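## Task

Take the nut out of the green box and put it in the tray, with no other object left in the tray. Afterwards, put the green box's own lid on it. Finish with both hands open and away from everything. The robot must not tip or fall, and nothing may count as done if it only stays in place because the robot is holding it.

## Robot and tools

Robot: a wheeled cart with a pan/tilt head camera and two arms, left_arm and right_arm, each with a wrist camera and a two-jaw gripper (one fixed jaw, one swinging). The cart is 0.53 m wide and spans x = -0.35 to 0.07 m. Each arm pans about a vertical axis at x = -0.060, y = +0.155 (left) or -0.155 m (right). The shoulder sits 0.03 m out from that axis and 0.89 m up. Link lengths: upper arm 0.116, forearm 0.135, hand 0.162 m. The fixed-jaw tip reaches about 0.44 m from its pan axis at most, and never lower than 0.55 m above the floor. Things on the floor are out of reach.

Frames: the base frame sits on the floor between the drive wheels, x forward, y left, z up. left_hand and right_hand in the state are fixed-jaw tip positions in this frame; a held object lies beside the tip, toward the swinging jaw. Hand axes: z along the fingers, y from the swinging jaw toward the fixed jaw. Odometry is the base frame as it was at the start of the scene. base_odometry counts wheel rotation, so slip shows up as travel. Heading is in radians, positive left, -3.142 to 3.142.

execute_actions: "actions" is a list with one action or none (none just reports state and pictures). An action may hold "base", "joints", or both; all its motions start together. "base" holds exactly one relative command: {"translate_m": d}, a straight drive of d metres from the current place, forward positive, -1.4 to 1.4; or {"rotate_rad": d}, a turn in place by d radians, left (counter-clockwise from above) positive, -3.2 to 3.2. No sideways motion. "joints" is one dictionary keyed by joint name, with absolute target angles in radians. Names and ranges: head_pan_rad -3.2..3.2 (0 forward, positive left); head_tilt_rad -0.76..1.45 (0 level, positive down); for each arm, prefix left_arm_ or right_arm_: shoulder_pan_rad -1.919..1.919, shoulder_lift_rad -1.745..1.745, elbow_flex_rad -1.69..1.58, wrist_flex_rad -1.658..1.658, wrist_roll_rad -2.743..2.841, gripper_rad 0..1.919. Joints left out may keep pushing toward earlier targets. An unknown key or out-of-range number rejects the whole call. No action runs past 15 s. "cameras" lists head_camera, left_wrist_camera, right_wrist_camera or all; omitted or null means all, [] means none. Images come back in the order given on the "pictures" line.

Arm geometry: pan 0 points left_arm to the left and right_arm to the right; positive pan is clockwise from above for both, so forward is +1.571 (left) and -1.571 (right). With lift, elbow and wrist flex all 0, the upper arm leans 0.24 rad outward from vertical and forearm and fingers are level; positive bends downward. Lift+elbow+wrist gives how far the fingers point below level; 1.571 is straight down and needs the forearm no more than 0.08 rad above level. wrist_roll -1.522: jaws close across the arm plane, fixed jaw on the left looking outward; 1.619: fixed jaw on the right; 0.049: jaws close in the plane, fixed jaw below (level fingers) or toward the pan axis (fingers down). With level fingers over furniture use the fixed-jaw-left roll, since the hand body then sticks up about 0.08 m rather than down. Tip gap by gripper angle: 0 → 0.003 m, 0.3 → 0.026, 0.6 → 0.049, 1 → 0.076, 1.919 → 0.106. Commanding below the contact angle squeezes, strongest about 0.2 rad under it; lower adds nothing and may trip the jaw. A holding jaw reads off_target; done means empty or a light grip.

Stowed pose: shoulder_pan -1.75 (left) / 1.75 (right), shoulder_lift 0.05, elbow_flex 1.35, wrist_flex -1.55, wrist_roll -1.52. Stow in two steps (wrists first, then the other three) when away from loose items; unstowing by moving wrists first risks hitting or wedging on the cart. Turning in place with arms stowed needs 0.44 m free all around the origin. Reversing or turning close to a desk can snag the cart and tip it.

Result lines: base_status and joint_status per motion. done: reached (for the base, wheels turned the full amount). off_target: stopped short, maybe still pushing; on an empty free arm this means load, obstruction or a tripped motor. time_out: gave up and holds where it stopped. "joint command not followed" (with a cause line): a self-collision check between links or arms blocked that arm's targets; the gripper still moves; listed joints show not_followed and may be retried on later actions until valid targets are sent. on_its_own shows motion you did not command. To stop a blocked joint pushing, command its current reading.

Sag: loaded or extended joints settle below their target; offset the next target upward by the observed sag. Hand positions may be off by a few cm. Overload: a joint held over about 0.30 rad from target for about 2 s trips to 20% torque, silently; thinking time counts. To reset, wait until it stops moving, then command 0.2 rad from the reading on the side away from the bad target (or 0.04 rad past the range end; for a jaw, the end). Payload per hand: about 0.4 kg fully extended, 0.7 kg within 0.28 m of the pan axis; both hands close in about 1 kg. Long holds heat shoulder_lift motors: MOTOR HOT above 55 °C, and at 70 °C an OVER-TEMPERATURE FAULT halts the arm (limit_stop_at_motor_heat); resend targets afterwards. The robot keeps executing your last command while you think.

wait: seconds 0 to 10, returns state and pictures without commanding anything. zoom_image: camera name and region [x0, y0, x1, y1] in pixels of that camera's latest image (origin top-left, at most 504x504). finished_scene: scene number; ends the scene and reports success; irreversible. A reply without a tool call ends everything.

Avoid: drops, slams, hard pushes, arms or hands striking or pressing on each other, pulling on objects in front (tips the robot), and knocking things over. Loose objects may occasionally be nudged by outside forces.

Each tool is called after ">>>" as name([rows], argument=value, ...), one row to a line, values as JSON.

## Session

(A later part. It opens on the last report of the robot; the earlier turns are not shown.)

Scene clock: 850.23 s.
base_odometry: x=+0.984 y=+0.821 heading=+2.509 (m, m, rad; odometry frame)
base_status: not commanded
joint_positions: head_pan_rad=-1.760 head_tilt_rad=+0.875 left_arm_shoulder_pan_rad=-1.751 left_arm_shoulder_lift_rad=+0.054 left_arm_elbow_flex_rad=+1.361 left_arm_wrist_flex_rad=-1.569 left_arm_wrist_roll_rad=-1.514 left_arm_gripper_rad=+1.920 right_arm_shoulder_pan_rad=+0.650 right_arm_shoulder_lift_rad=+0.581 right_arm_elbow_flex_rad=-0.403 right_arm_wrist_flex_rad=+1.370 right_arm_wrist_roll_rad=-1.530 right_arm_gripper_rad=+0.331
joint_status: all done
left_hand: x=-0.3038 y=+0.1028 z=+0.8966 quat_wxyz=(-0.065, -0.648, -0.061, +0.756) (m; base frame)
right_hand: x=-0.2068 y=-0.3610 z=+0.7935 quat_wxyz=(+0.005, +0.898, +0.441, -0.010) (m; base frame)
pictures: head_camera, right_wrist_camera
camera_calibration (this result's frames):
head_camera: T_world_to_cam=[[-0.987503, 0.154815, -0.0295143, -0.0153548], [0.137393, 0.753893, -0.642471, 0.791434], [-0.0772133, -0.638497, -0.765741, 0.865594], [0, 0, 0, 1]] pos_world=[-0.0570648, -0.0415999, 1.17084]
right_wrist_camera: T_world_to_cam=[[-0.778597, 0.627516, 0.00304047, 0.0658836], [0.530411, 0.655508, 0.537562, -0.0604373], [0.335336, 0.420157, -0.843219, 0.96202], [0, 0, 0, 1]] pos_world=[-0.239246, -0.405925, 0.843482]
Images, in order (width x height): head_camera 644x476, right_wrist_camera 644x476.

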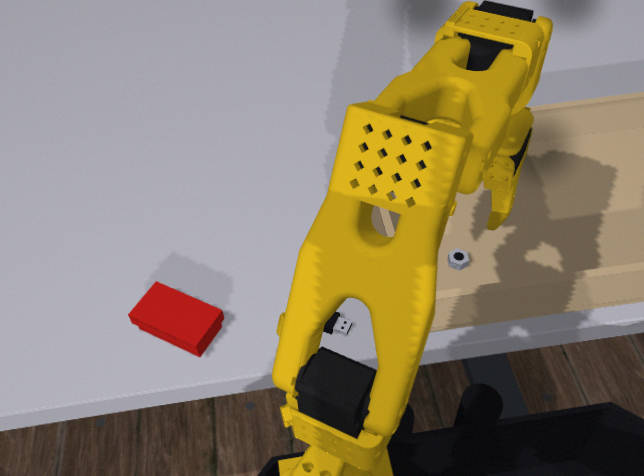

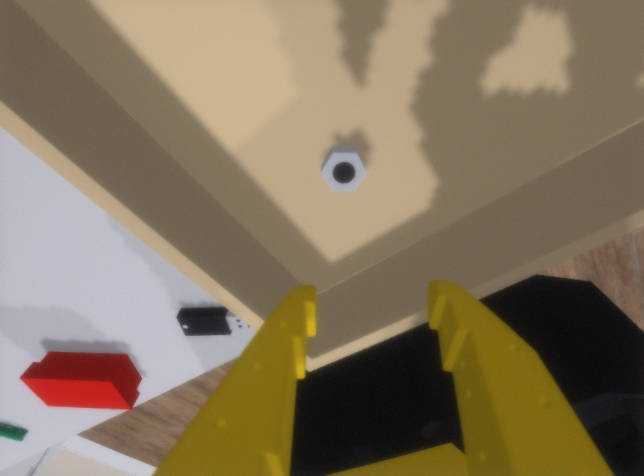

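>>> execute_actions([
  {"base": {"translate_m": 0.276}, "joints": {"right_arm_shoulder_pan_rad": -0.390, "right_arm_shoulder_lift_rad": 0.331, "right_arm_elbow_flex_rad": -0.037, "right_arm_wrist_flex_rad": 1.197, "right_arm_wrist_roll_rad": -1.617, "right_arm_gripper_rad": 0.64, "head_pan_rad": -1.3, "head_tilt_rad": 0.92}},
], cameras=["head_camera", "right_wrist_camera"])

Scene clock: 882.57 s.
base_odometry: x=+0.762 y=+0.983 heading=+2.505 (m, m, rad; odometry frame)
base_status: done
joint_positions: head_pan_rad=-1.310 head_tilt_rad=+0.915 left_arm_shoulder_pan_rad=-1.751 left_arm_shoulder_lift_rad=+0.054 left_arm_elbow_flex_rad=+1.361 left_arm_wrist_flex_rad=-1.569 left_arm_wrist_roll_rad=-1.514 left_arm_gripper_rad=+1.920 right_arm_shoulder_pan_rad=-0.386 right_arm_shoulder_lift_rad=+0.377 right_arm_elbow_flex_rad=-0.035 right_arm_wrist_flex_rad=+1.204 right_arm_wrist_roll_rad=-1.605 right_arm_gripper_rad=+0.631
joint_status: all done
left_hand: x=-0.3038 y=+0.1028 z=+0.8966 quat_wxyz=(-0.065, -0.648, -0.061, +0.756) (m; base frame)
right_hand: x=+0.0341 y=-0.3662 z=+0.7875 quat_wxyz=(+0.010, +0.592, +0.806, -0.006) (m; base frame)
pictures: head_camera, right_wrist_camera
camera_calibration (this result's frames):
head_camera: T_world_to_cam=[[-0.956756, -0.289253, -0.0308419, -0.0123816], [-0.210928, 0.762853, -0.6112, 0.73907], [0.200319, -0.578264, -0.790875, 0.907567], [0, 0, 0, 1]] pos_world=[-0.0377586, -0.0425696, 1.16911]
right_wrist_camera: T_world_to_cam=[[-0.96052, -0.278207, 0.00115259, -0.067266], [-0.234208, 0.810833, 0.536374, -0.0977137], [-0.150158, 0.514928, -0.84398, 0.930273], [0, 0, 0, 1]] pos_world=[0.052192, -0.418508, 0.83762]
Images, in order (width x height): head_camera 644x476, right_wrist_camera 644x476.

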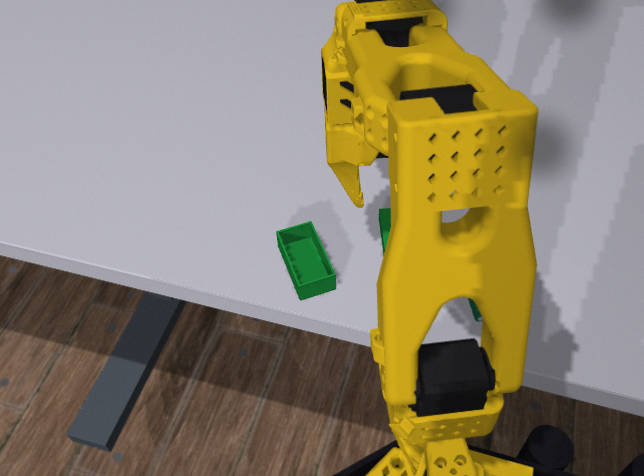

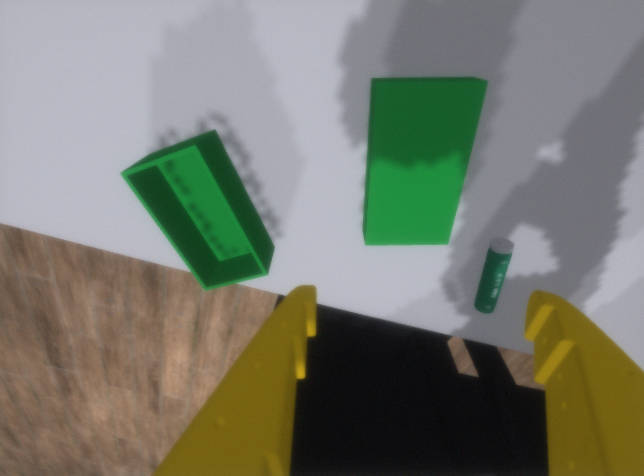

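>>> zoom_image(camera="right_wrist_camera", region=[340, 60, 540, 260])

>>> zoom_image(camera="right_wrist_camera", region=[110, 110, 310, 310])

>>> zoom_image(camera="head_camera", region=[260, 190, 420, 320])

Region (340, 60, 540, 260) of right_wrist_camera's 644x476 image, scaled by 2.520.

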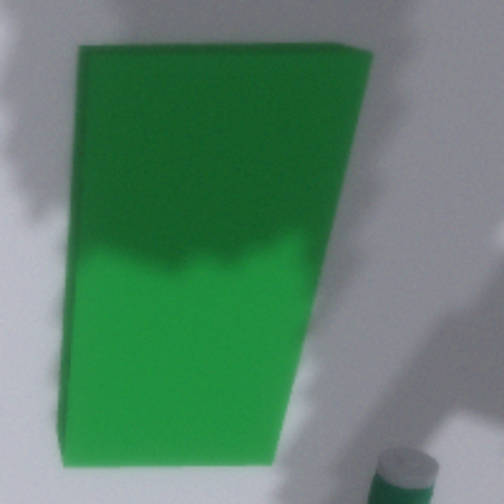

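Region (110, 110, 310, 310) of right_wrist_camera's 644x476 image, scaled by 2.520.

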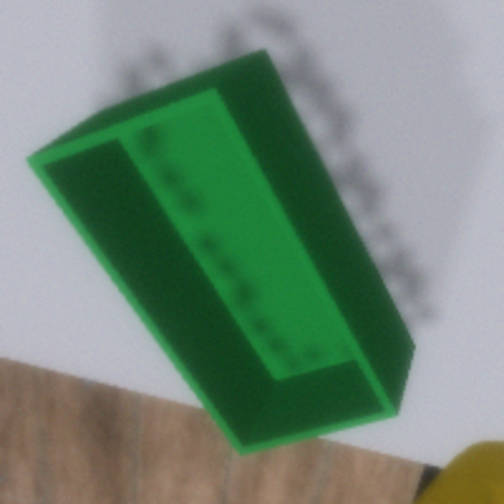

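Region (260, 190, 420, 320) of head_camera's 644x476 image, scaled by 3.150; it fills the top 410 rows of this view, and the rest is white.

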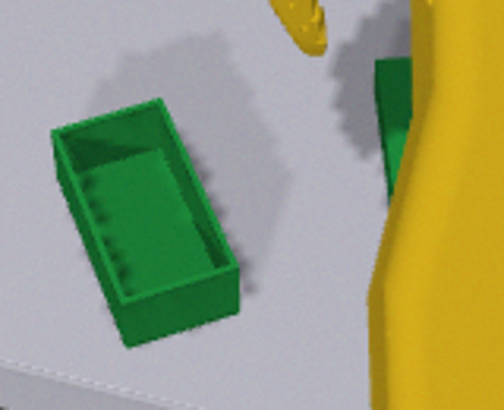

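>>> zoom_image(camera="right_wrist_camera", region=[180, 115, 250, 185])

>>> zoom_image(camera="right_wrist_camera", region=[225, 230, 295, 300])

>>> zoom_image(camera="right_wrist_camera", region=[440, 60, 510, 130])

>>> zoom_image(camera="right_wrist_camera", region=[345, 195, 415, 265])

>>> zoom_image(camera="right_wrist_camera", region=[350, 60, 420, 130])

Region (180, 115, 250, 185) of right_wrist_camera's 644x476 image, scaled by 7.200.

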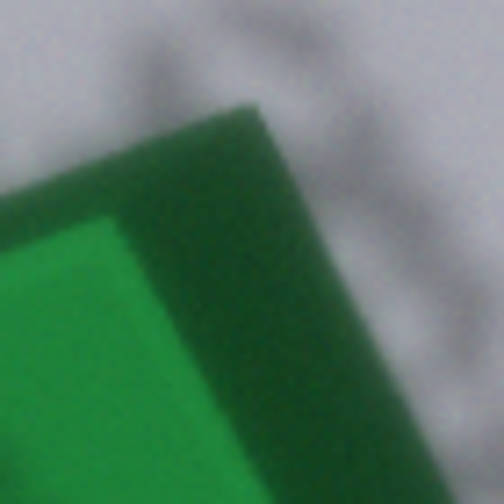

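Region (225, 230, 295, 300) of right_wrist_camera's 644x476 image, scaled by 7.200.

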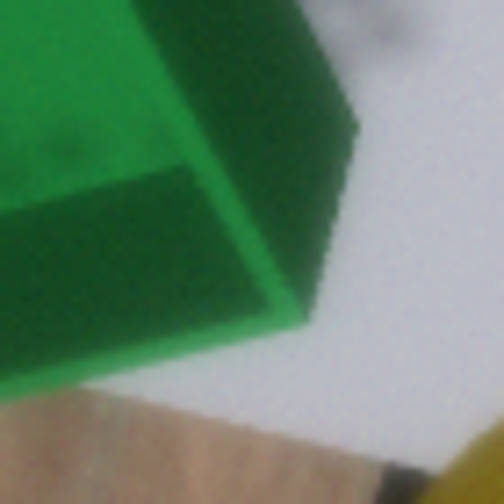

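Region (440, 60, 510, 130) of right_wrist_camera's 644x476 image, scaled by 7.200.

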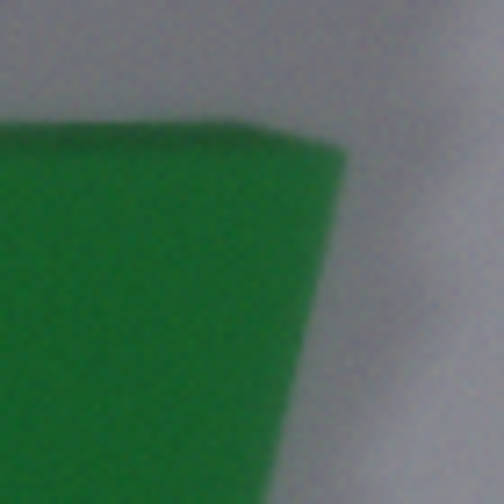

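Region (345, 195, 415, 265) of right_wrist_camera's 644x476 image, scaled by 7.200.

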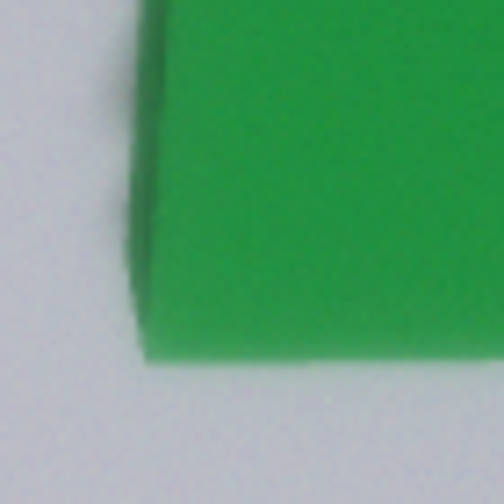

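Region (350, 60, 420, 130) of right_wrist_camera's 644x476 image, scaled by 7.200.

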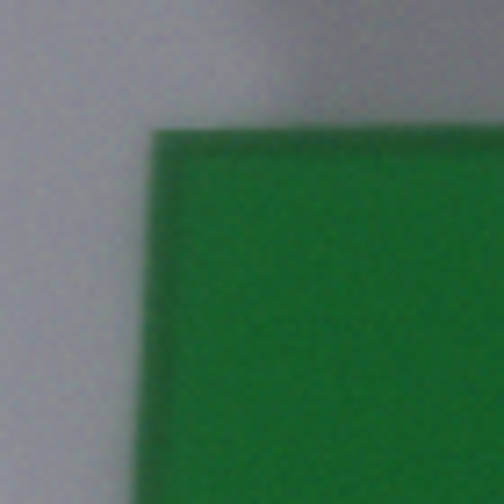

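>>> execute_actions([
  {"joints": {"right_arm_shoulder_pan_rad": -0.314, "right_arm_shoulder_lift_rad": 0.672, "right_arm_wrist_flex_rad": 0.889, "right_arm_wrist_roll_rad": -1.519}},
], cameras=["head_camera", "right_wrist_camera"])

Scene clock: 1003.57 s.
base_odometry: x=+0.762 y=+0.983 heading=+2.505 (m, m, rad; odometry frame)
base_status: not commanded
joint_positions: head_pan_rad=-1.310 head_tilt_rad=+0.915 left_arm_shoulder_pan_rad=-1.751 left_arm_shoulder_lift_rad=+0.054 left_arm_elbow_flex_rad=+1.361 left_arm_wrist_flex_rad=-1.569 left_arm_wrist_roll_rad=-1.514 left_arm_gripper_rad=+1.920 right_arm_shoulder_pan_rad=-0.321 right_arm_shoulder_lift_rad=+0.687 right_arm_elbow_flex_rad=-0.035 right_arm_wrist_flex_rad=+0.896 right_arm_wrist_roll_rad=-1.530 right_arm_gripper_rad=+0.631
joint_status: all done
left_hand: x=-0.3038 y=+0.1028 z=+0.8966 quat_wxyz=(-0.065, -0.648, -0.061, +0.756) (m; base frame)
right_hand: x=+0.0223 y=-0.3778 z=+0.7251 quat_wxyz=(+0.009, +0.588, +0.809, -0.007) (m; base frame)
pictures: head_camera, right_wrist_camera
camera_calibration (this result's frames):
head_camera: T_world_to_cam=[[-0.956756, -0.289253, -0.0308419, -0.0123816], [-0.210928, 0.762853, -0.6112, 0.73907], [0.200319, -0.578264, -0.790875, 0.907567], [0, 0, 0, 1]] pos_world=[-0.0377586, -0.0425696, 1.16911]
right_wrist_camera: T_world_to_cam=[[-0.957479, -0.288486, 0.00304047, -0.0870667], [-0.241694, 0.807843, 0.537562, -0.0594225], [-0.157535, 0.51397, -0.843219, 0.881006], [0, 0, 0, 1]] pos_world=[0.0410631, -0.429924, 0.775089]
Images, in order (width x height): head_camera 644x476, right_wrist_camera 644x476.

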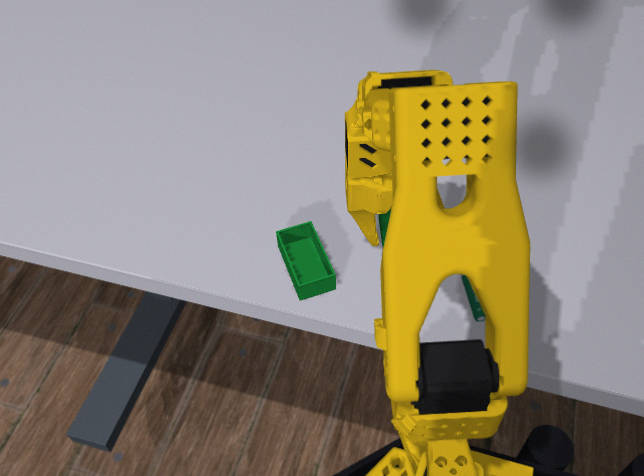

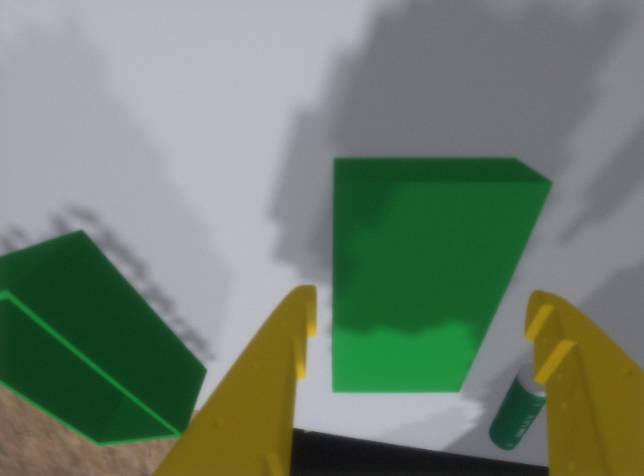

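>>> execute_actions([
  {"joints": {"right_arm_gripper_rad": 0.30, "right_arm_shoulder_lift_rad": 0.680, "right_arm_wrist_flex_rad": 0.881}},
], cameras=["right_wrist_camera"])

Scene clock: 1017.47 s.
base_odometry: x=+0.762 y=+0.983 heading=+2.505 (m, m, rad; odometry frame)
base_status: not commanded
joint_positions: head_pan_rad=-1.310 head_tilt_rad=+0.915 left_arm_shoulder_pan_rad=-1.751 left_arm_shoulder_lift_rad=+0.054 left_arm_elbow_flex_rad=+1.361 left_arm_wrist_flex_rad=-1.569 left_arm_wrist_roll_rad=-1.514 left_arm_gripper_rad=+1.920 right_arm_shoulder_pan_rad=-0.320 right_arm_shoulder_lift_rad=+0.694 right_arm_elbow_flex_rad=-0.035 right_arm_wrist_flex_rad=+0.886 right_arm_wrist_roll_rad=-1.530 right_arm_gripper_rad=+0.441
joint_status: right_arm_gripper_rad off_target (ended at +0.441, target +0.300); the others done
left_hand: x=-0.3038 y=+0.1028 z=+0.8966 quat_wxyz=(-0.065, -0.648, -0.061, +0.756) (m; base frame)
right_hand: x=+0.0220 y=-0.3780 z=+0.7235 quat_wxyz=(+0.010, +0.589, +0.808, -0.007) (m; base frame)
pictures: right_wrist_camera
camera_calibration (this result's frames):
right_wrist_camera: T_world_to_cam=[[-0.957922, -0.287013, 0.00299635, -0.0868221], [-0.240714, 0.808995, 0.536269, -0.0570702], [-0.15634, 0.512982, -0.844042, 0.879997], [0, 0, 0, 1]] pos_world=[0.0406723, -0.430172, 0.77362]
Images, in order (width x height): right_wrist_camera 644x476.

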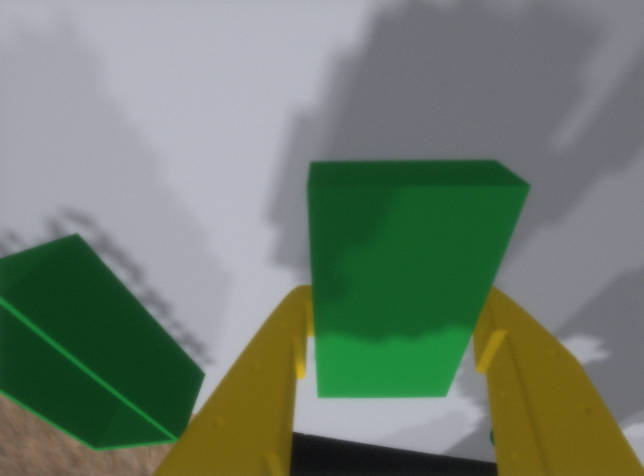

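>>> zoom_image(camera="right_wrist_camera", region=[290, 140, 542, 230])

>>> zoom_image(camera="right_wrist_camera", region=[290, 340, 480, 420])

>>> zoom_image(camera="right_wrist_camera", region=[0, 220, 240, 460])

Region (290, 140, 542, 230) of right_wrist_camera's 644x476 image, scaled by 2.000; it fills the top 180 rows of this view, and the rest is white.

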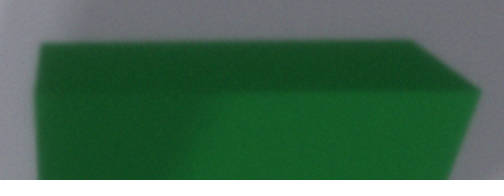

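Region (290, 340, 480, 420) of right_wrist_camera's 644x476 image, scaled by 2.653; it fills the top 212 rows of this view, and the rest is white.

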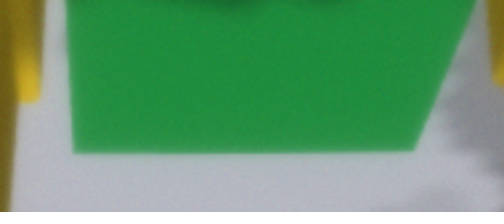

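Region (0, 220, 240, 460) of right_wrist_camera's 644x476 image, scaled by 2.100.

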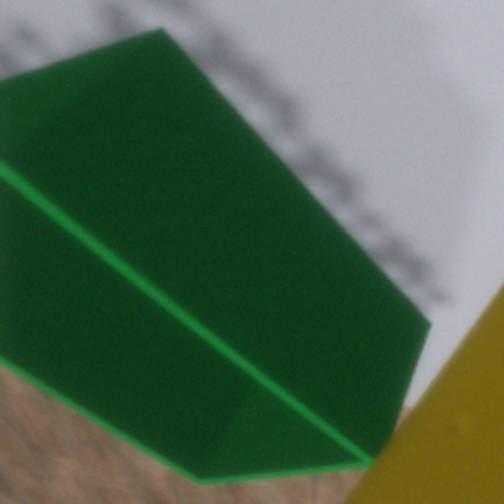

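>>> execute_actions([
  {"joints": {"right_arm_shoulder_lift_rad": 0.462}},
], cameras=["right_wrist_camera"])

>>> execute_actions([
  {"joints": {"right_arm_shoulder_pan_rad": -0.683, "right_arm_wrist_roll_rad": -1.611, "right_arm_elbow_flex_rad": 0.039, "right_arm_wrist_flex_rad": 0.999}},
], cameras=["head_camera", "right_wrist_camera"])

Scene clock: 1097.63 s.
base_odometry: x=+0.762 y=+0.983 heading=+2.505 (m, m, rad; odometry frame)
base_status: not commanded
joint_positions: head_pan_rad=-1.310 head_tilt_rad=+0.915 left_arm_shoulder_pan_rad=-1.751 left_arm_shoulder_lift_rad=+0.054 left_arm_elbow_flex_rad=+1.361 left_arm_wrist_flex_rad=-1.569 left_arm_wrist_roll_rad=-1.514 left_arm_gripper_rad=+1.920 right_arm_shoulder_pan_rad=-0.320 right_arm_shoulder_lift_rad=+0.512 right_arm_elbow_flex_rad=-0.035 right_arm_wrist_flex_rad=+0.886 right_arm_wrist_roll_rad=-1.530 right_arm_gripper_rad=+0.441
joint_status: all done
left_hand: x=-0.3038 y=+0.1028 z=+0.8966 quat_wxyz=(-0.065, -0.648, -0.061, +0.756) (m; base frame)
right_hand: x=+0.0307 y=-0.4042 z=+0.7640 quat_wxyz=(+0.084, +0.586, +0.804, -0.060) (m; base frame)
pictures: right_wrist_camera
camera_calibration (this result's frames):
right_wrist_camera: T_world_to_cam=[[-0.957943, -0.28695, -0.00227585, -0.0820983], [-0.266918, 0.8881, 0.374209, 0.101033], [-0.105358, 0.359079, -0.927341, 0.928742], [0, 0, 0, 1]] pos_world=[0.0461727, -0.446777, 0.823267]
Images, in order (width x height): right_wrist_camera 644x476.

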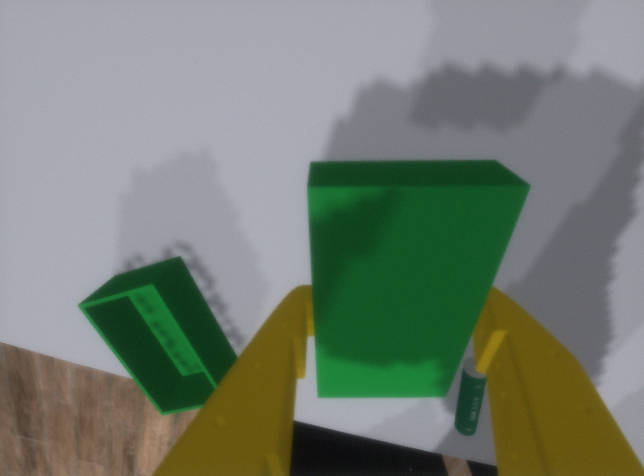

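Scene clock: 1098.63 s.
base_odometry: x=+0.762 y=+0.983 heading=+2.505 (m, m, rad; odometry frame)
base_status: not commanded
joint_positions: head_pan_rad=-1.310 head_tilt_rad=+0.915 left_arm_shoulder_pan_rad=-1.751 left_arm_shoulder_lift_rad=+0.054 left_arm_elbow_flex_rad=+1.361 left_arm_wrist_flex_rad=-1.569 left_arm_wrist_roll_rad=-1.514 left_arm_gripper_rad=+1.920 right_arm_shoulder_pan_rad=-0.676 right_arm_shoulder_lift_rad=+0.510 right_arm_elbow_flex_rad=+0.042 right_arm_wrist_flex_rad=+0.994 right_arm_wrist_roll_rad=-1.601 right_arm_gripper_rad=+0.441
joint_status: all done
left_hand: x=-0.3038 y=+0.1028 z=+0.8966 quat_wxyz=(-0.065, -0.648, -0.061, +0.756) (m; base frame)
right_hand: x=+0.0910 y=-0.3310 z=+0.7517 quat_wxyz=(+0.011, +0.468, +0.884, -0.005) (m; base frame)
pictures: head_camera, right_wrist_camera
camera_calibration (this result's frames):
head_camera: T_world_to_cam=[[-0.956756, -0.289253, -0.0308419, -0.0123816], [-0.210928, 0.762853, -0.6112, 0.73907], [0.200319, -0.578264, -0.790875, 0.907567], [0, 0, 0, 1]] pos_world=[-0.0377586, -0.0425696, 1.16911]
right_wrist_camera: T_world_to_cam=[[-0.838402, -0.545051, 0.00126516, -0.102329], [-0.459447, 0.70797, 0.536364, -0.107282], [-0.293241, 0.449108, -0.843986, 0.881704], [0, 0, 0, 1]] pos_world=[0.123469, -0.375802, 0.801817]
Images, in order (width x height): head_camera 644x476, right_wrist_camera 644x476.

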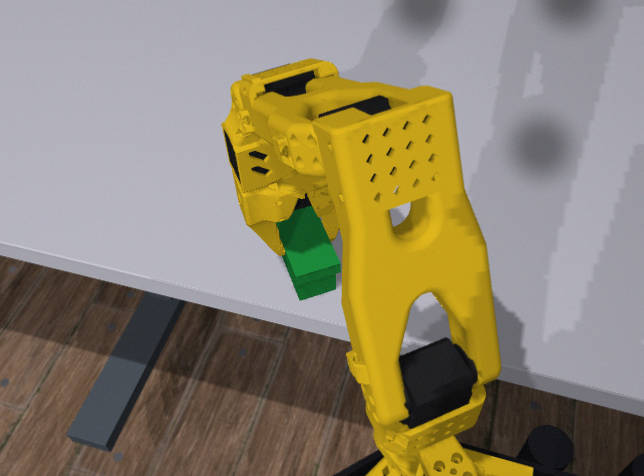

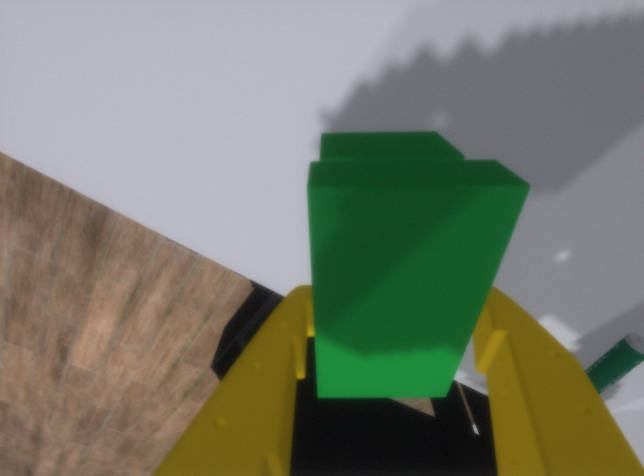

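>>> zoom_image(camera="right_wrist_camera", region=[295, 115, 395, 195])

>>> zoom_image(camera="right_wrist_camera", region=[410, 115, 510, 195])

>>> zoom_image(camera="head_camera", region=[260, 200, 370, 310])

Region (295, 115, 395, 195) of right_wrist_camera's 644x476 image, scaled by 5.040; it fills the top 403 rows of this view, and the rest is white.

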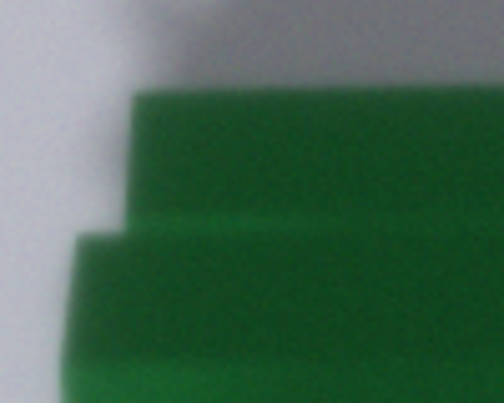

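Region (410, 115, 510, 195) of right_wrist_camera's 644x476 image, scaled by 5.040; it fills the top 403 rows of this view, and the rest is white.

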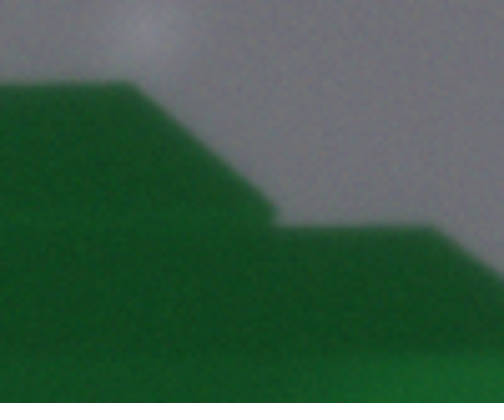

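Region (260, 200, 370, 310) of head_camera's 644x476 image, scaled by 4.582.

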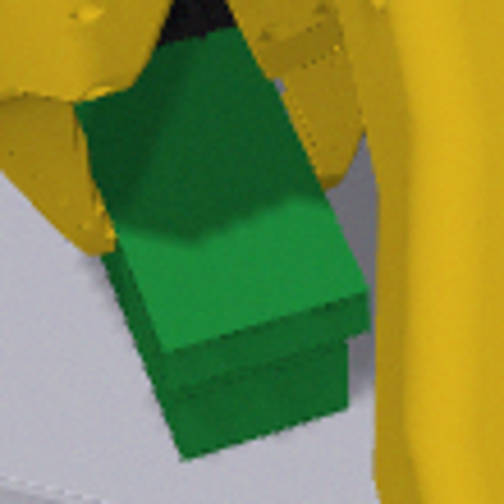

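>>> execute_actions([
  {"joints": {"right_arm_shoulder_pan_rad": -0.686, "right_arm_shoulder_lift_rad": 0.514, "right_arm_wrist_flex_rad": 0.967}},
], cameras=["head_camera", "right_wrist_camera"])

Scene clock: 1167.73 s.
base_odometry: x=+0.762 y=+0.983 heading=+2.505 (m, m, rad; odometry frame)
base_status: not commanded
joint_positions: head_pan_rad=-1.310 head_tilt_rad=+0.915 left_arm_shoulder_pan_rad=-1.751 left_arm_shoulder_lift_rad=+0.054 left_arm_elbow_flex_rad=+1.361 left_arm_wrist_flex_rad=-1.569 left_arm_wrist_roll_rad=-1.514 left_arm_gripper_rad=+1.920 right_arm_shoulder_pan_rad=-0.680 right_arm_shoulder_lift_rad=+0.527 right_arm_elbow_flex_rad=+0.042 right_arm_wrist_flex_rad=+0.974 right_arm_wrist_roll_rad=-1.601 right_arm_gripper_rad=+0.441
joint_status: all done
left_hand: x=-0.3038 y=+0.1028 z=+0.8966 quat_wxyz=(-0.065, -0.648, -0.061, +0.756) (m; base frame)
right_hand: x=+0.0923 y=-0.3309 z=+0.7484 quat_wxyz=(+0.013, +0.466, +0.885, -0.005) (m; base frame)
pictures: head_camera, right_wrist_camera
camera_calibration (this result's frames):
head_camera: T_world_to_cam=[[-0.956756, -0.289253, -0.0308419, -0.0123816], [-0.210928, 0.762853, -0.6112, 0.73907], [0.200319, -0.578264, -0.790875, 0.907567], [0, 0, 0, 1]] pos_world=[-0.0377586, -0.0425696, 1.16911]
right_wrist_camera: T_world_to_cam=[[-0.835887, -0.548901, 0.000960966, -0.102466], [-0.463733, 0.707125, 0.533785, -0.102934], [-0.293675, 0.445739, -0.845619, 0.879392], [0, 0, 0, 1]] pos_world=[0.124871, -0.375435, 0.798674]
Images, in order (width x height): head_camera 644x476, right_wrist_camera 644x476.

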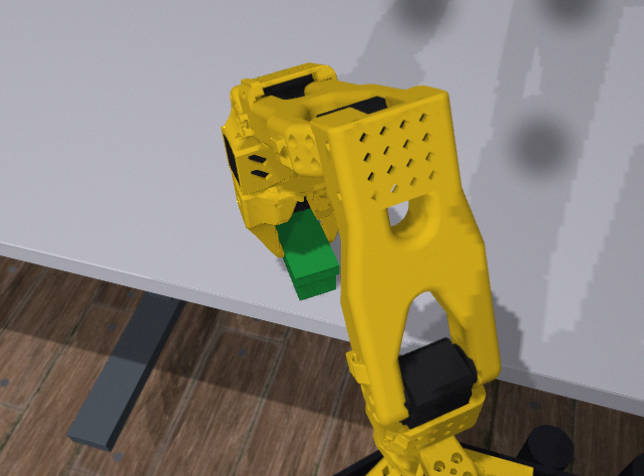

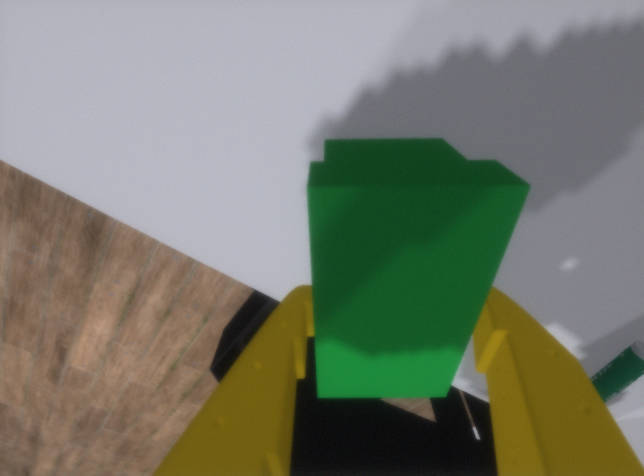

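>>> zoom_image(camera="right_wrist_camera", region=[295, 115, 395, 195])

>>> zoom_image(camera="right_wrist_camera", region=[410, 115, 510, 195])

>>> zoom_image(camera="head_camera", region=[270, 230, 350, 310])

Region (295, 115, 395, 195) of right_wrist_camera's 644x476 image, scaled by 5.040; it fills the top 403 rows of this view, and the rest is white.

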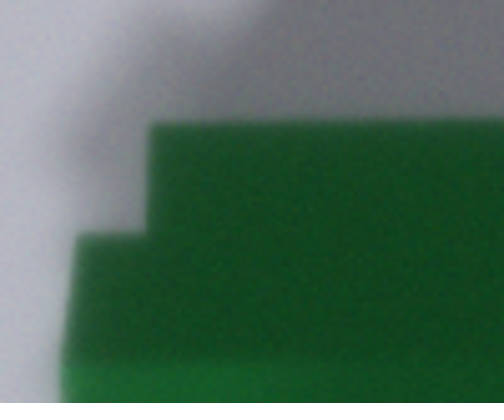

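Region (410, 115, 510, 195) of right_wrist_camera's 644x476 image, scaled by 5.040; it fills the top 403 rows of this view, and the rest is white.

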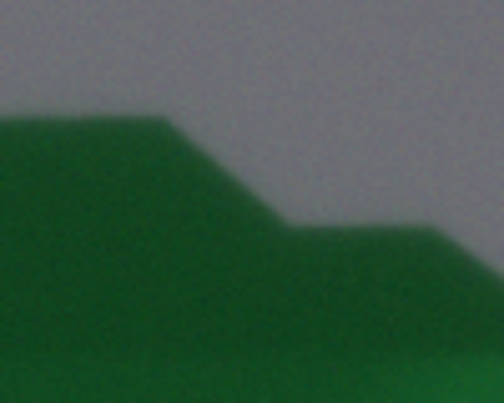

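Region (270, 230, 350, 310) of head_camera's 644x476 image, scaled by 6.300.

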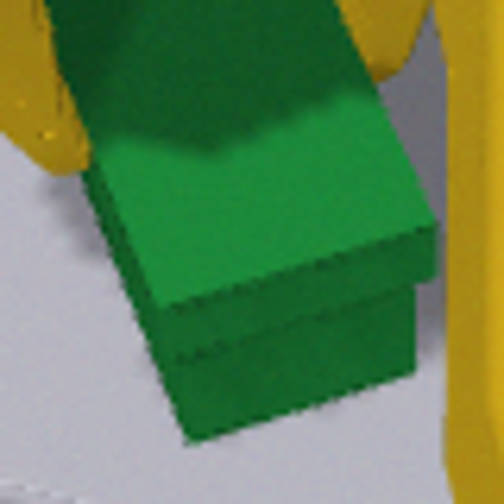

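>>> execute_actions([
  {"joints": {"right_arm_shoulder_lift_rad": 0.583, "right_arm_wrist_flex_rad": 0.899}},
], cameras=["head_camera", "right_wrist_camera"])

Scene clock: 1219.70 s.
base_odometry: x=+0.762 y=+0.983 heading=+2.505 (m, m, rad; odometry frame)
base_status: not commanded
joint_positions: head_pan_rad=-1.310 head_tilt_rad=+0.915 left_arm_shoulder_pan_rad=-1.751 left_arm_shoulder_lift_rad=+0.054 left_arm_elbow_flex_rad=+1.361 left_arm_wrist_flex_rad=-1.569 left_arm_wrist_roll_rad=-1.514 left_arm_gripper_rad=+1.920 right_arm_shoulder_pan_rad=-0.680 right_arm_shoulder_lift_rad=+0.596 right_arm_elbow_flex_rad=+0.042 right_arm_wrist_flex_rad=+0.905 right_arm_wrist_roll_rad=-1.601 right_arm_gripper_rad=+0.441
joint_status: all done
left_hand: x=-0.3038 y=+0.1028 z=+0.8966 quat_wxyz=(-0.065, -0.648, -0.061, +0.756) (m; base frame)
right_hand: x=+0.0926 y=-0.3313 z=+0.7348 quat_wxyz=(+0.013, +0.466, +0.885, -0.005) (m; base frame)
pictures: head_camera, right_wrist_camera
camera_calibration (this result's frames):
head_camera: T_world_to_cam=[[-0.956756, -0.289253, -0.0308419, -0.0123816], [-0.210928, 0.762852, -0.6112, 0.73907], [0.200319, -0.578264, -0.790875, 0.907567], [0, 0, 0, 1]] pos_world=[-0.0377586, -0.0425696, 1.16911]
right_wrist_camera: T_world_to_cam=[[-0.835887, -0.548901, 0.000960966, -0.102398], [-0.463733, 0.707125, 0.533785, -0.0951844], [-0.293675, 0.445739, -0.845619, 0.868151], [0, 0, 0, 1]] pos_world=[0.125221, -0.375867, 0.785031]
Images, in order (width x height): head_camera 644x476, right_wrist_camera 644x476.

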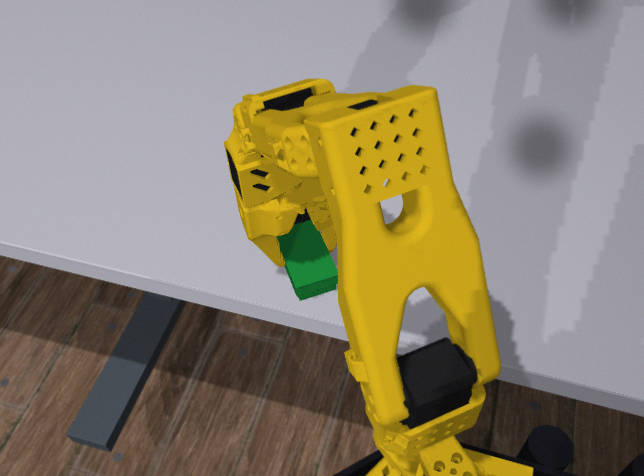

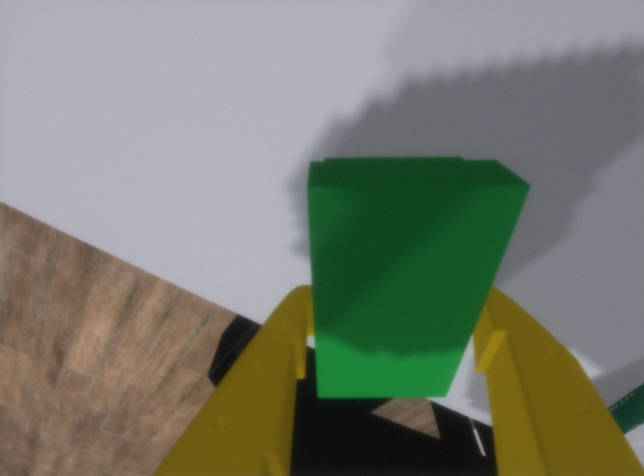

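>>> zoom_image(camera="right_wrist_camera", region=[295, 130, 395, 200])

>>> zoom_image(camera="right_wrist_camera", region=[420, 130, 540, 200])

>>> zoom_image(camera="head_camera", region=[270, 230, 350, 310])

Region (295, 130, 395, 200) of right_wrist_camera's 644x476 image, scaled by 5.040; it fills the top 353 rows of this view, and the rest is white.

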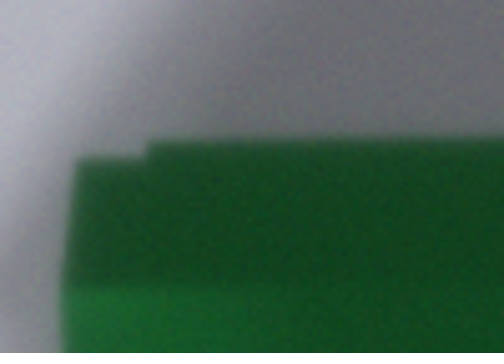

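Region (420, 130, 540, 200) of right_wrist_camera's 644x476 image, scaled by 4.200; it fills the top 294 rows of this view, and the rest is white.

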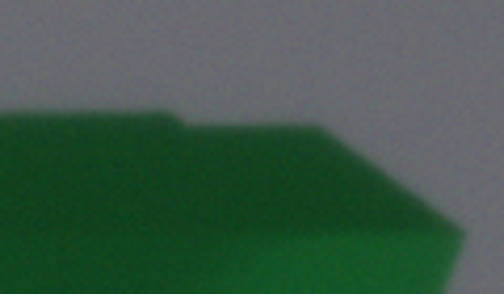

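Region (270, 230, 350, 310) of head_camera's 644x476 image, scaled by 6.300.

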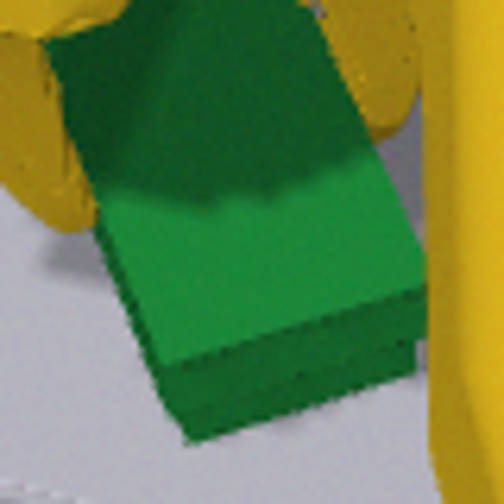

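>>> execute_actions([
  {"joints": {"right_arm_gripper_rad": 0.59, "right_arm_shoulder_lift_rad": 0.587}},
], cameras=["head_camera", "right_wrist_camera"])

Scene clock: 1301.07 s.
base_odometry: x=+0.762 y=+0.983 heading=+2.505 (m, m, rad; odometry frame)
base_status: not commanded
joint_positions: head_pan_rad=-1.310 head_tilt_rad=+0.915 left_arm_shoulder_pan_rad=-1.751 left_arm_shoulder_lift_rad=+0.054 left_arm_elbow_flex_rad=+1.361 left_arm_wrist_flex_rad=-1.569 left_arm_wrist_roll_rad=-1.514 left_arm_gripper_rad=+1.920 right_arm_shoulder_pan_rad=-0.680 right_arm_shoulder_lift_rad=+0.601 right_arm_elbow_flex_rad=+0.042 right_arm_wrist_flex_rad=+0.905 right_arm_wrist_roll_rad=-1.601 right_arm_gripper_rad=+0.580
joint_status: all done
left_hand: x=-0.3038 y=+0.1028 z=+0.8966 quat_wxyz=(-0.065, -0.648, -0.061, +0.756) (m; base frame)
right_hand: x=+0.0921 y=-0.3307 z=+0.7338 quat_wxyz=(+0.011, +0.466, +0.885, -0.005) (m; base frame)
pictures: head_camera, right_wrist_camera
camera_calibration (this result's frames):
head_camera: T_world_to_cam=[[-0.956756, -0.289253, -0.0308419, -0.0123816], [-0.210928, 0.762853, -0.6112, 0.73907], [0.200319, -0.578264, -0.790875, 0.907567], [0, 0, 0, 1]] pos_world=[-0.0377586, -0.0425696, 1.16911]
right_wrist_camera: T_world_to_cam=[[-0.835884, -0.548905, 0.00141726, -0.102806], [-0.462182, 0.705208, 0.537652, -0.09892], [-0.296119, 0.448759, -0.843166, 0.866397], [0, 0, 0, 1]] pos_world=[0.124904, -0.375475, 0.783846]
Images, in order (width x height): head_camera 644x476, right_wrist_camera 644x476.

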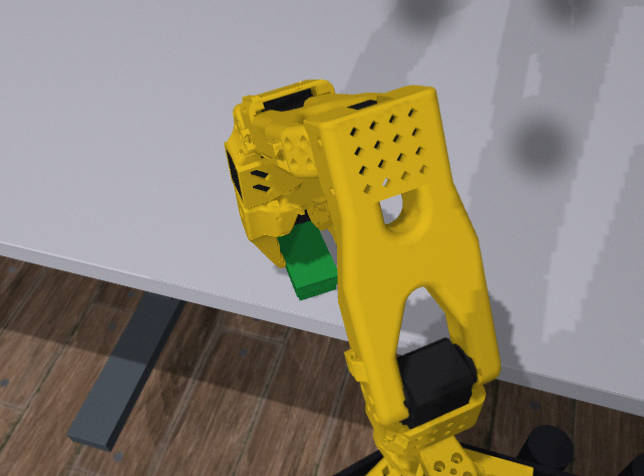

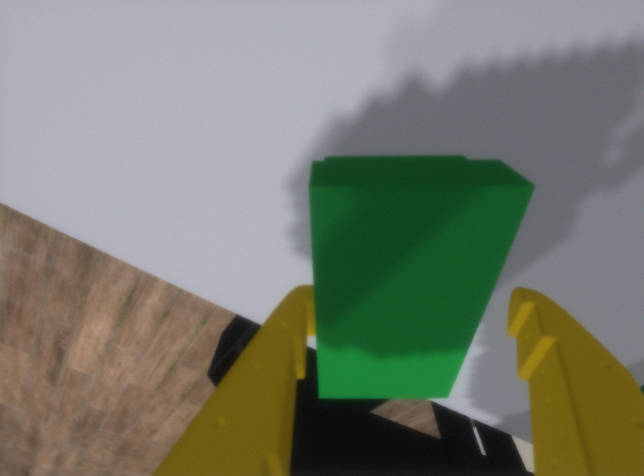

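>>> execute_actions([
  {"joints": {"right_arm_shoulder_lift_rad": 0.385, "right_arm_shoulder_pan_rad": -0.692}},
], cameras=["head_camera", "right_wrist_camera"])

Scene clock: 1310.63 s.
base_odometry: x=+0.762 y=+0.983 heading=+2.505 (m, m, rad; odometry frame)
base_status: not commanded
joint_positions: head_pan_rad=-1.310 head_tilt_rad=+0.915 left_arm_shoulder_pan_rad=-1.751 left_arm_shoulder_lift_rad=+0.054 left_arm_elbow_flex_rad=+1.361 left_arm_wrist_flex_rad=-1.569 left_arm_wrist_roll_rad=-1.514 left_arm_gripper_rad=+1.920 right_arm_shoulder_pan_rad=-0.685 right_arm_shoulder_lift_rad=+0.432 right_arm_elbow_flex_rad=+0.042 right_arm_wrist_flex_rad=+0.905 right_arm_wrist_roll_rad=-1.601 right_arm_gripper_rad=+0.581
joint_status: all done
left_hand: x=-0.3038 y=+0.1028 z=+0.8966 quat_wxyz=(-0.065, -0.648, -0.061, +0.756) (m; base frame)
right_hand: x=+0.1082 y=-0.3487 z=+0.7700 quat_wxyz=(+0.088, +0.462, +0.882, -0.038) (m; base frame)
pictures: head_camera, right_wrist_camera
camera_calibration (this result's frames):
head_camera: T_world_to_cam=[[-0.956756, -0.289253, -0.0308419, -0.0123816], [-0.210928, 0.762853, -0.6112, 0.73907], [0.200319, -0.578264, -0.790875, 0.907567], [0, 0, 0, 1]] pos_world=[-0.0377586, -0.0425696, 1.16911]
right_wrist_camera: T_world_to_cam=[[-0.832608, -0.553652, -0.0152538, -0.0884772], [-0.515008, 0.763772, 0.389126, 0.0421524], [-0.20379, 0.331846, -0.921058, 0.918915], [0, 0, 0, 1]] pos_world=[0.135308, -0.386118, 0.828622]
Images, in order (width x height): head_camera 644x476, right_wrist_camera 644x476.

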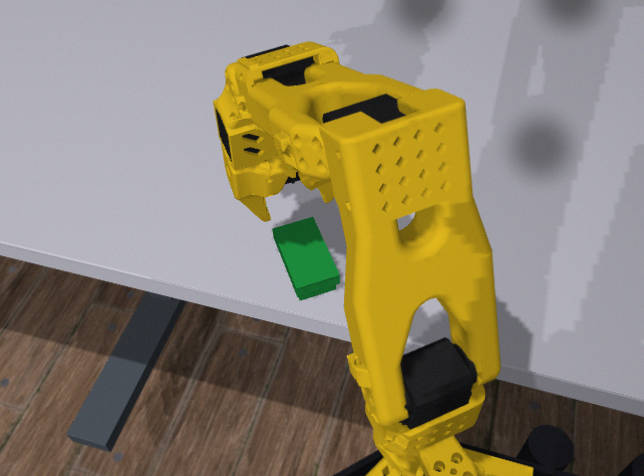

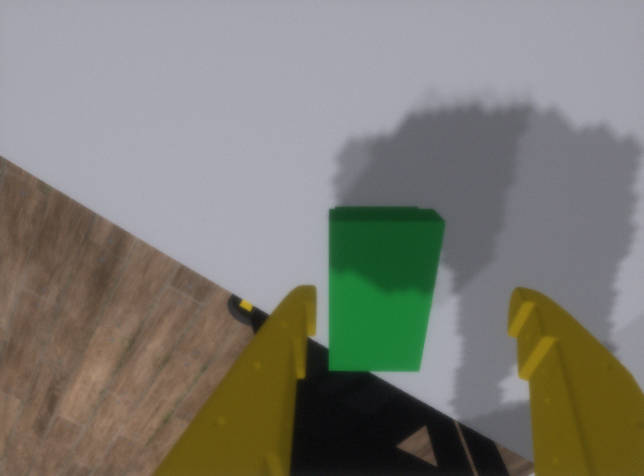

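>>> zoom_image(camera="head_camera", region=[255, 200, 365, 310])

>>> zoom_image(camera="head_camera", region=[480, 330, 644, 476])

Region (255, 200, 365, 310) of head_camera's 644x476 image, scaled by 4.582.

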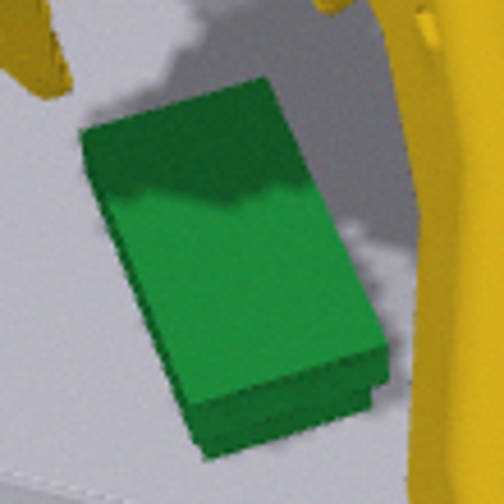

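Region (480, 330, 644, 476) of head_camera's 644x476 image, scaled by 3.073; it fills the top 449 rows of this view, and the rest is white.

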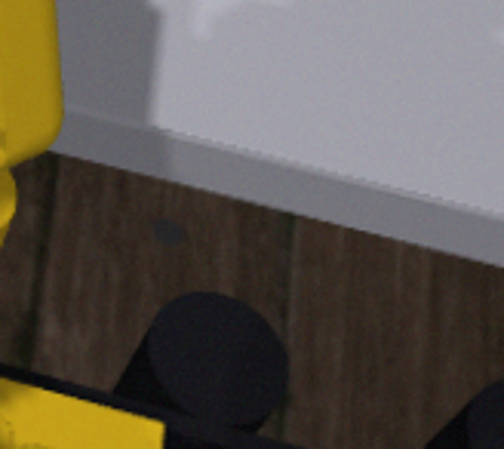

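>>> execute_actions([
  {"base": {"rotate_rad": -0.5}, "joints": {"right_arm_shoulder_lift_rad": -0.2, "head_pan_rad": -1.5, "head_tilt_rad": 0.8}},
])

Scene clock: 1332.03 s.
base_odometry: x=+0.762 y=+0.983 heading=+2.007 (m, m, rad; odometry frame)
base_status: done
joint_positions: head_pan_rad=-1.490 head_tilt_rad=+0.815 left_arm_shoulder_pan_rad=-1.751 left_arm_shoulder_lift_rad=+0.054 left_arm_elbow_flex_rad=+1.361 left_arm_wrist_flex_rad=-1.569 left_arm_wrist_roll_rad=-1.514 left_arm_gripper_rad=+1.920 right_arm_shoulder_pan_rad=-0.688 right_arm_shoulder_lift_rad=-0.163 right_arm_elbow_flex_rad=+0.045 right_arm_wrist_flex_rad=+0.905 right_arm_wrist_roll_rad=-1.601 right_arm_gripper_rad=+0.581
joint_status: all done
left_hand: x=-0.3038 y=+0.1028 z=+0.8966 quat_wxyz=(-0.065, -0.648, -0.061, +0.756) (m; base frame)
right_hand: x=+0.1280 y=-0.3716 z=+0.9173 quat_wxyz=(+0.352, +0.427, +0.819, -0.149) (m; base frame)
pictures: head_camera, left_wrist_camera, right_wrist_camera
camera_calibration (this result's frames):
head_camera: T_world_to_cam=[[-0.992891, -0.115825, -0.0274372, -0.0179988], [-0.0653889, 0.723363, -0.687364, 0.833575], [0.0994608, -0.680683, -0.725794, 0.827919], [0, 0, 0, 1]] pos_world=[-0.0457097, -0.0415118, 1.17338]
left_wrist_camera: T_world_to_cam=[[-0.168781, 0.984157, 0.054297, -0.206721], [0.356786, 0.112354, -0.927405, 0.954047], [-0.918813, -0.137156, -0.370096, 0.132854], [0, 0, 0, 1]] pos_world=[-0.253213, 0.114476, 0.945181]
right_wrist_camera: T_world_to_cam=[[-0.814908, -0.575665, -0.0673408, -0.0450512], [-0.556095, 0.809323, -0.189088, 0.565184], [0.163352, -0.116641, -0.979648, 0.906281], [0, 0, 0, 1]] pos_world=[0.129541, -0.377641, 0.991672]
Images, in order (width x height): head_camera 644x476, left_wrist_camera 644x476, right_wrist_camera 644x476.

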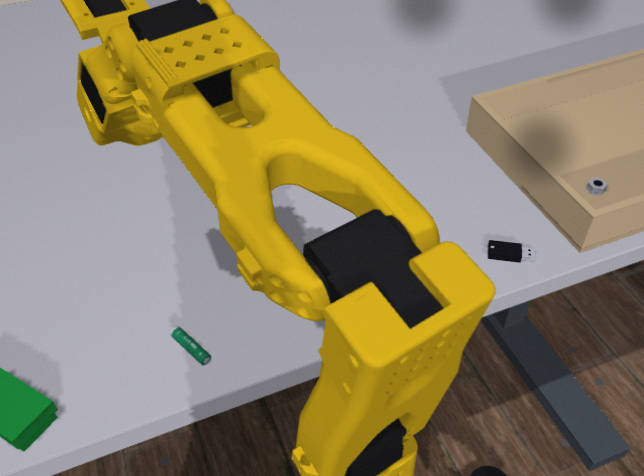

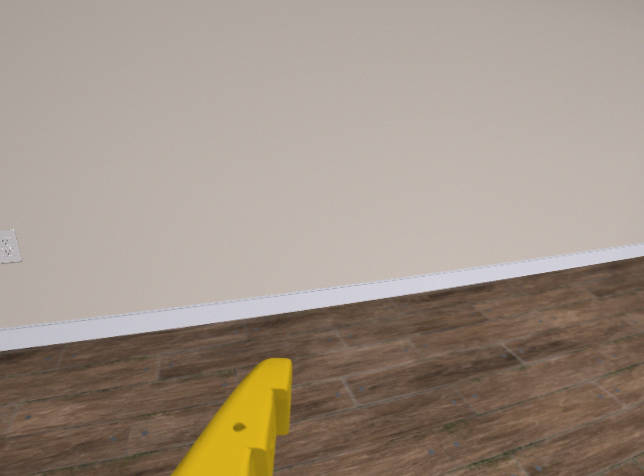

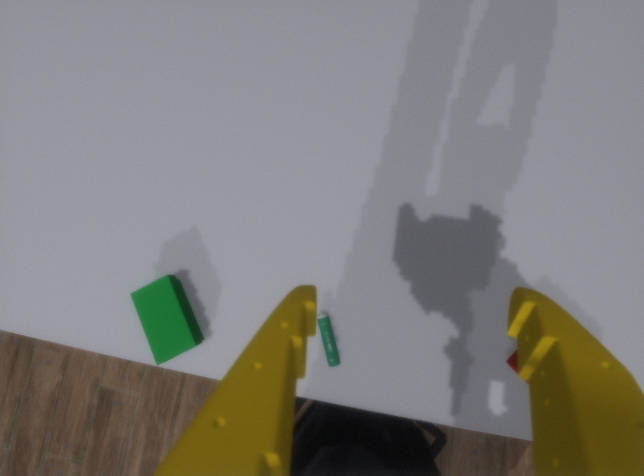

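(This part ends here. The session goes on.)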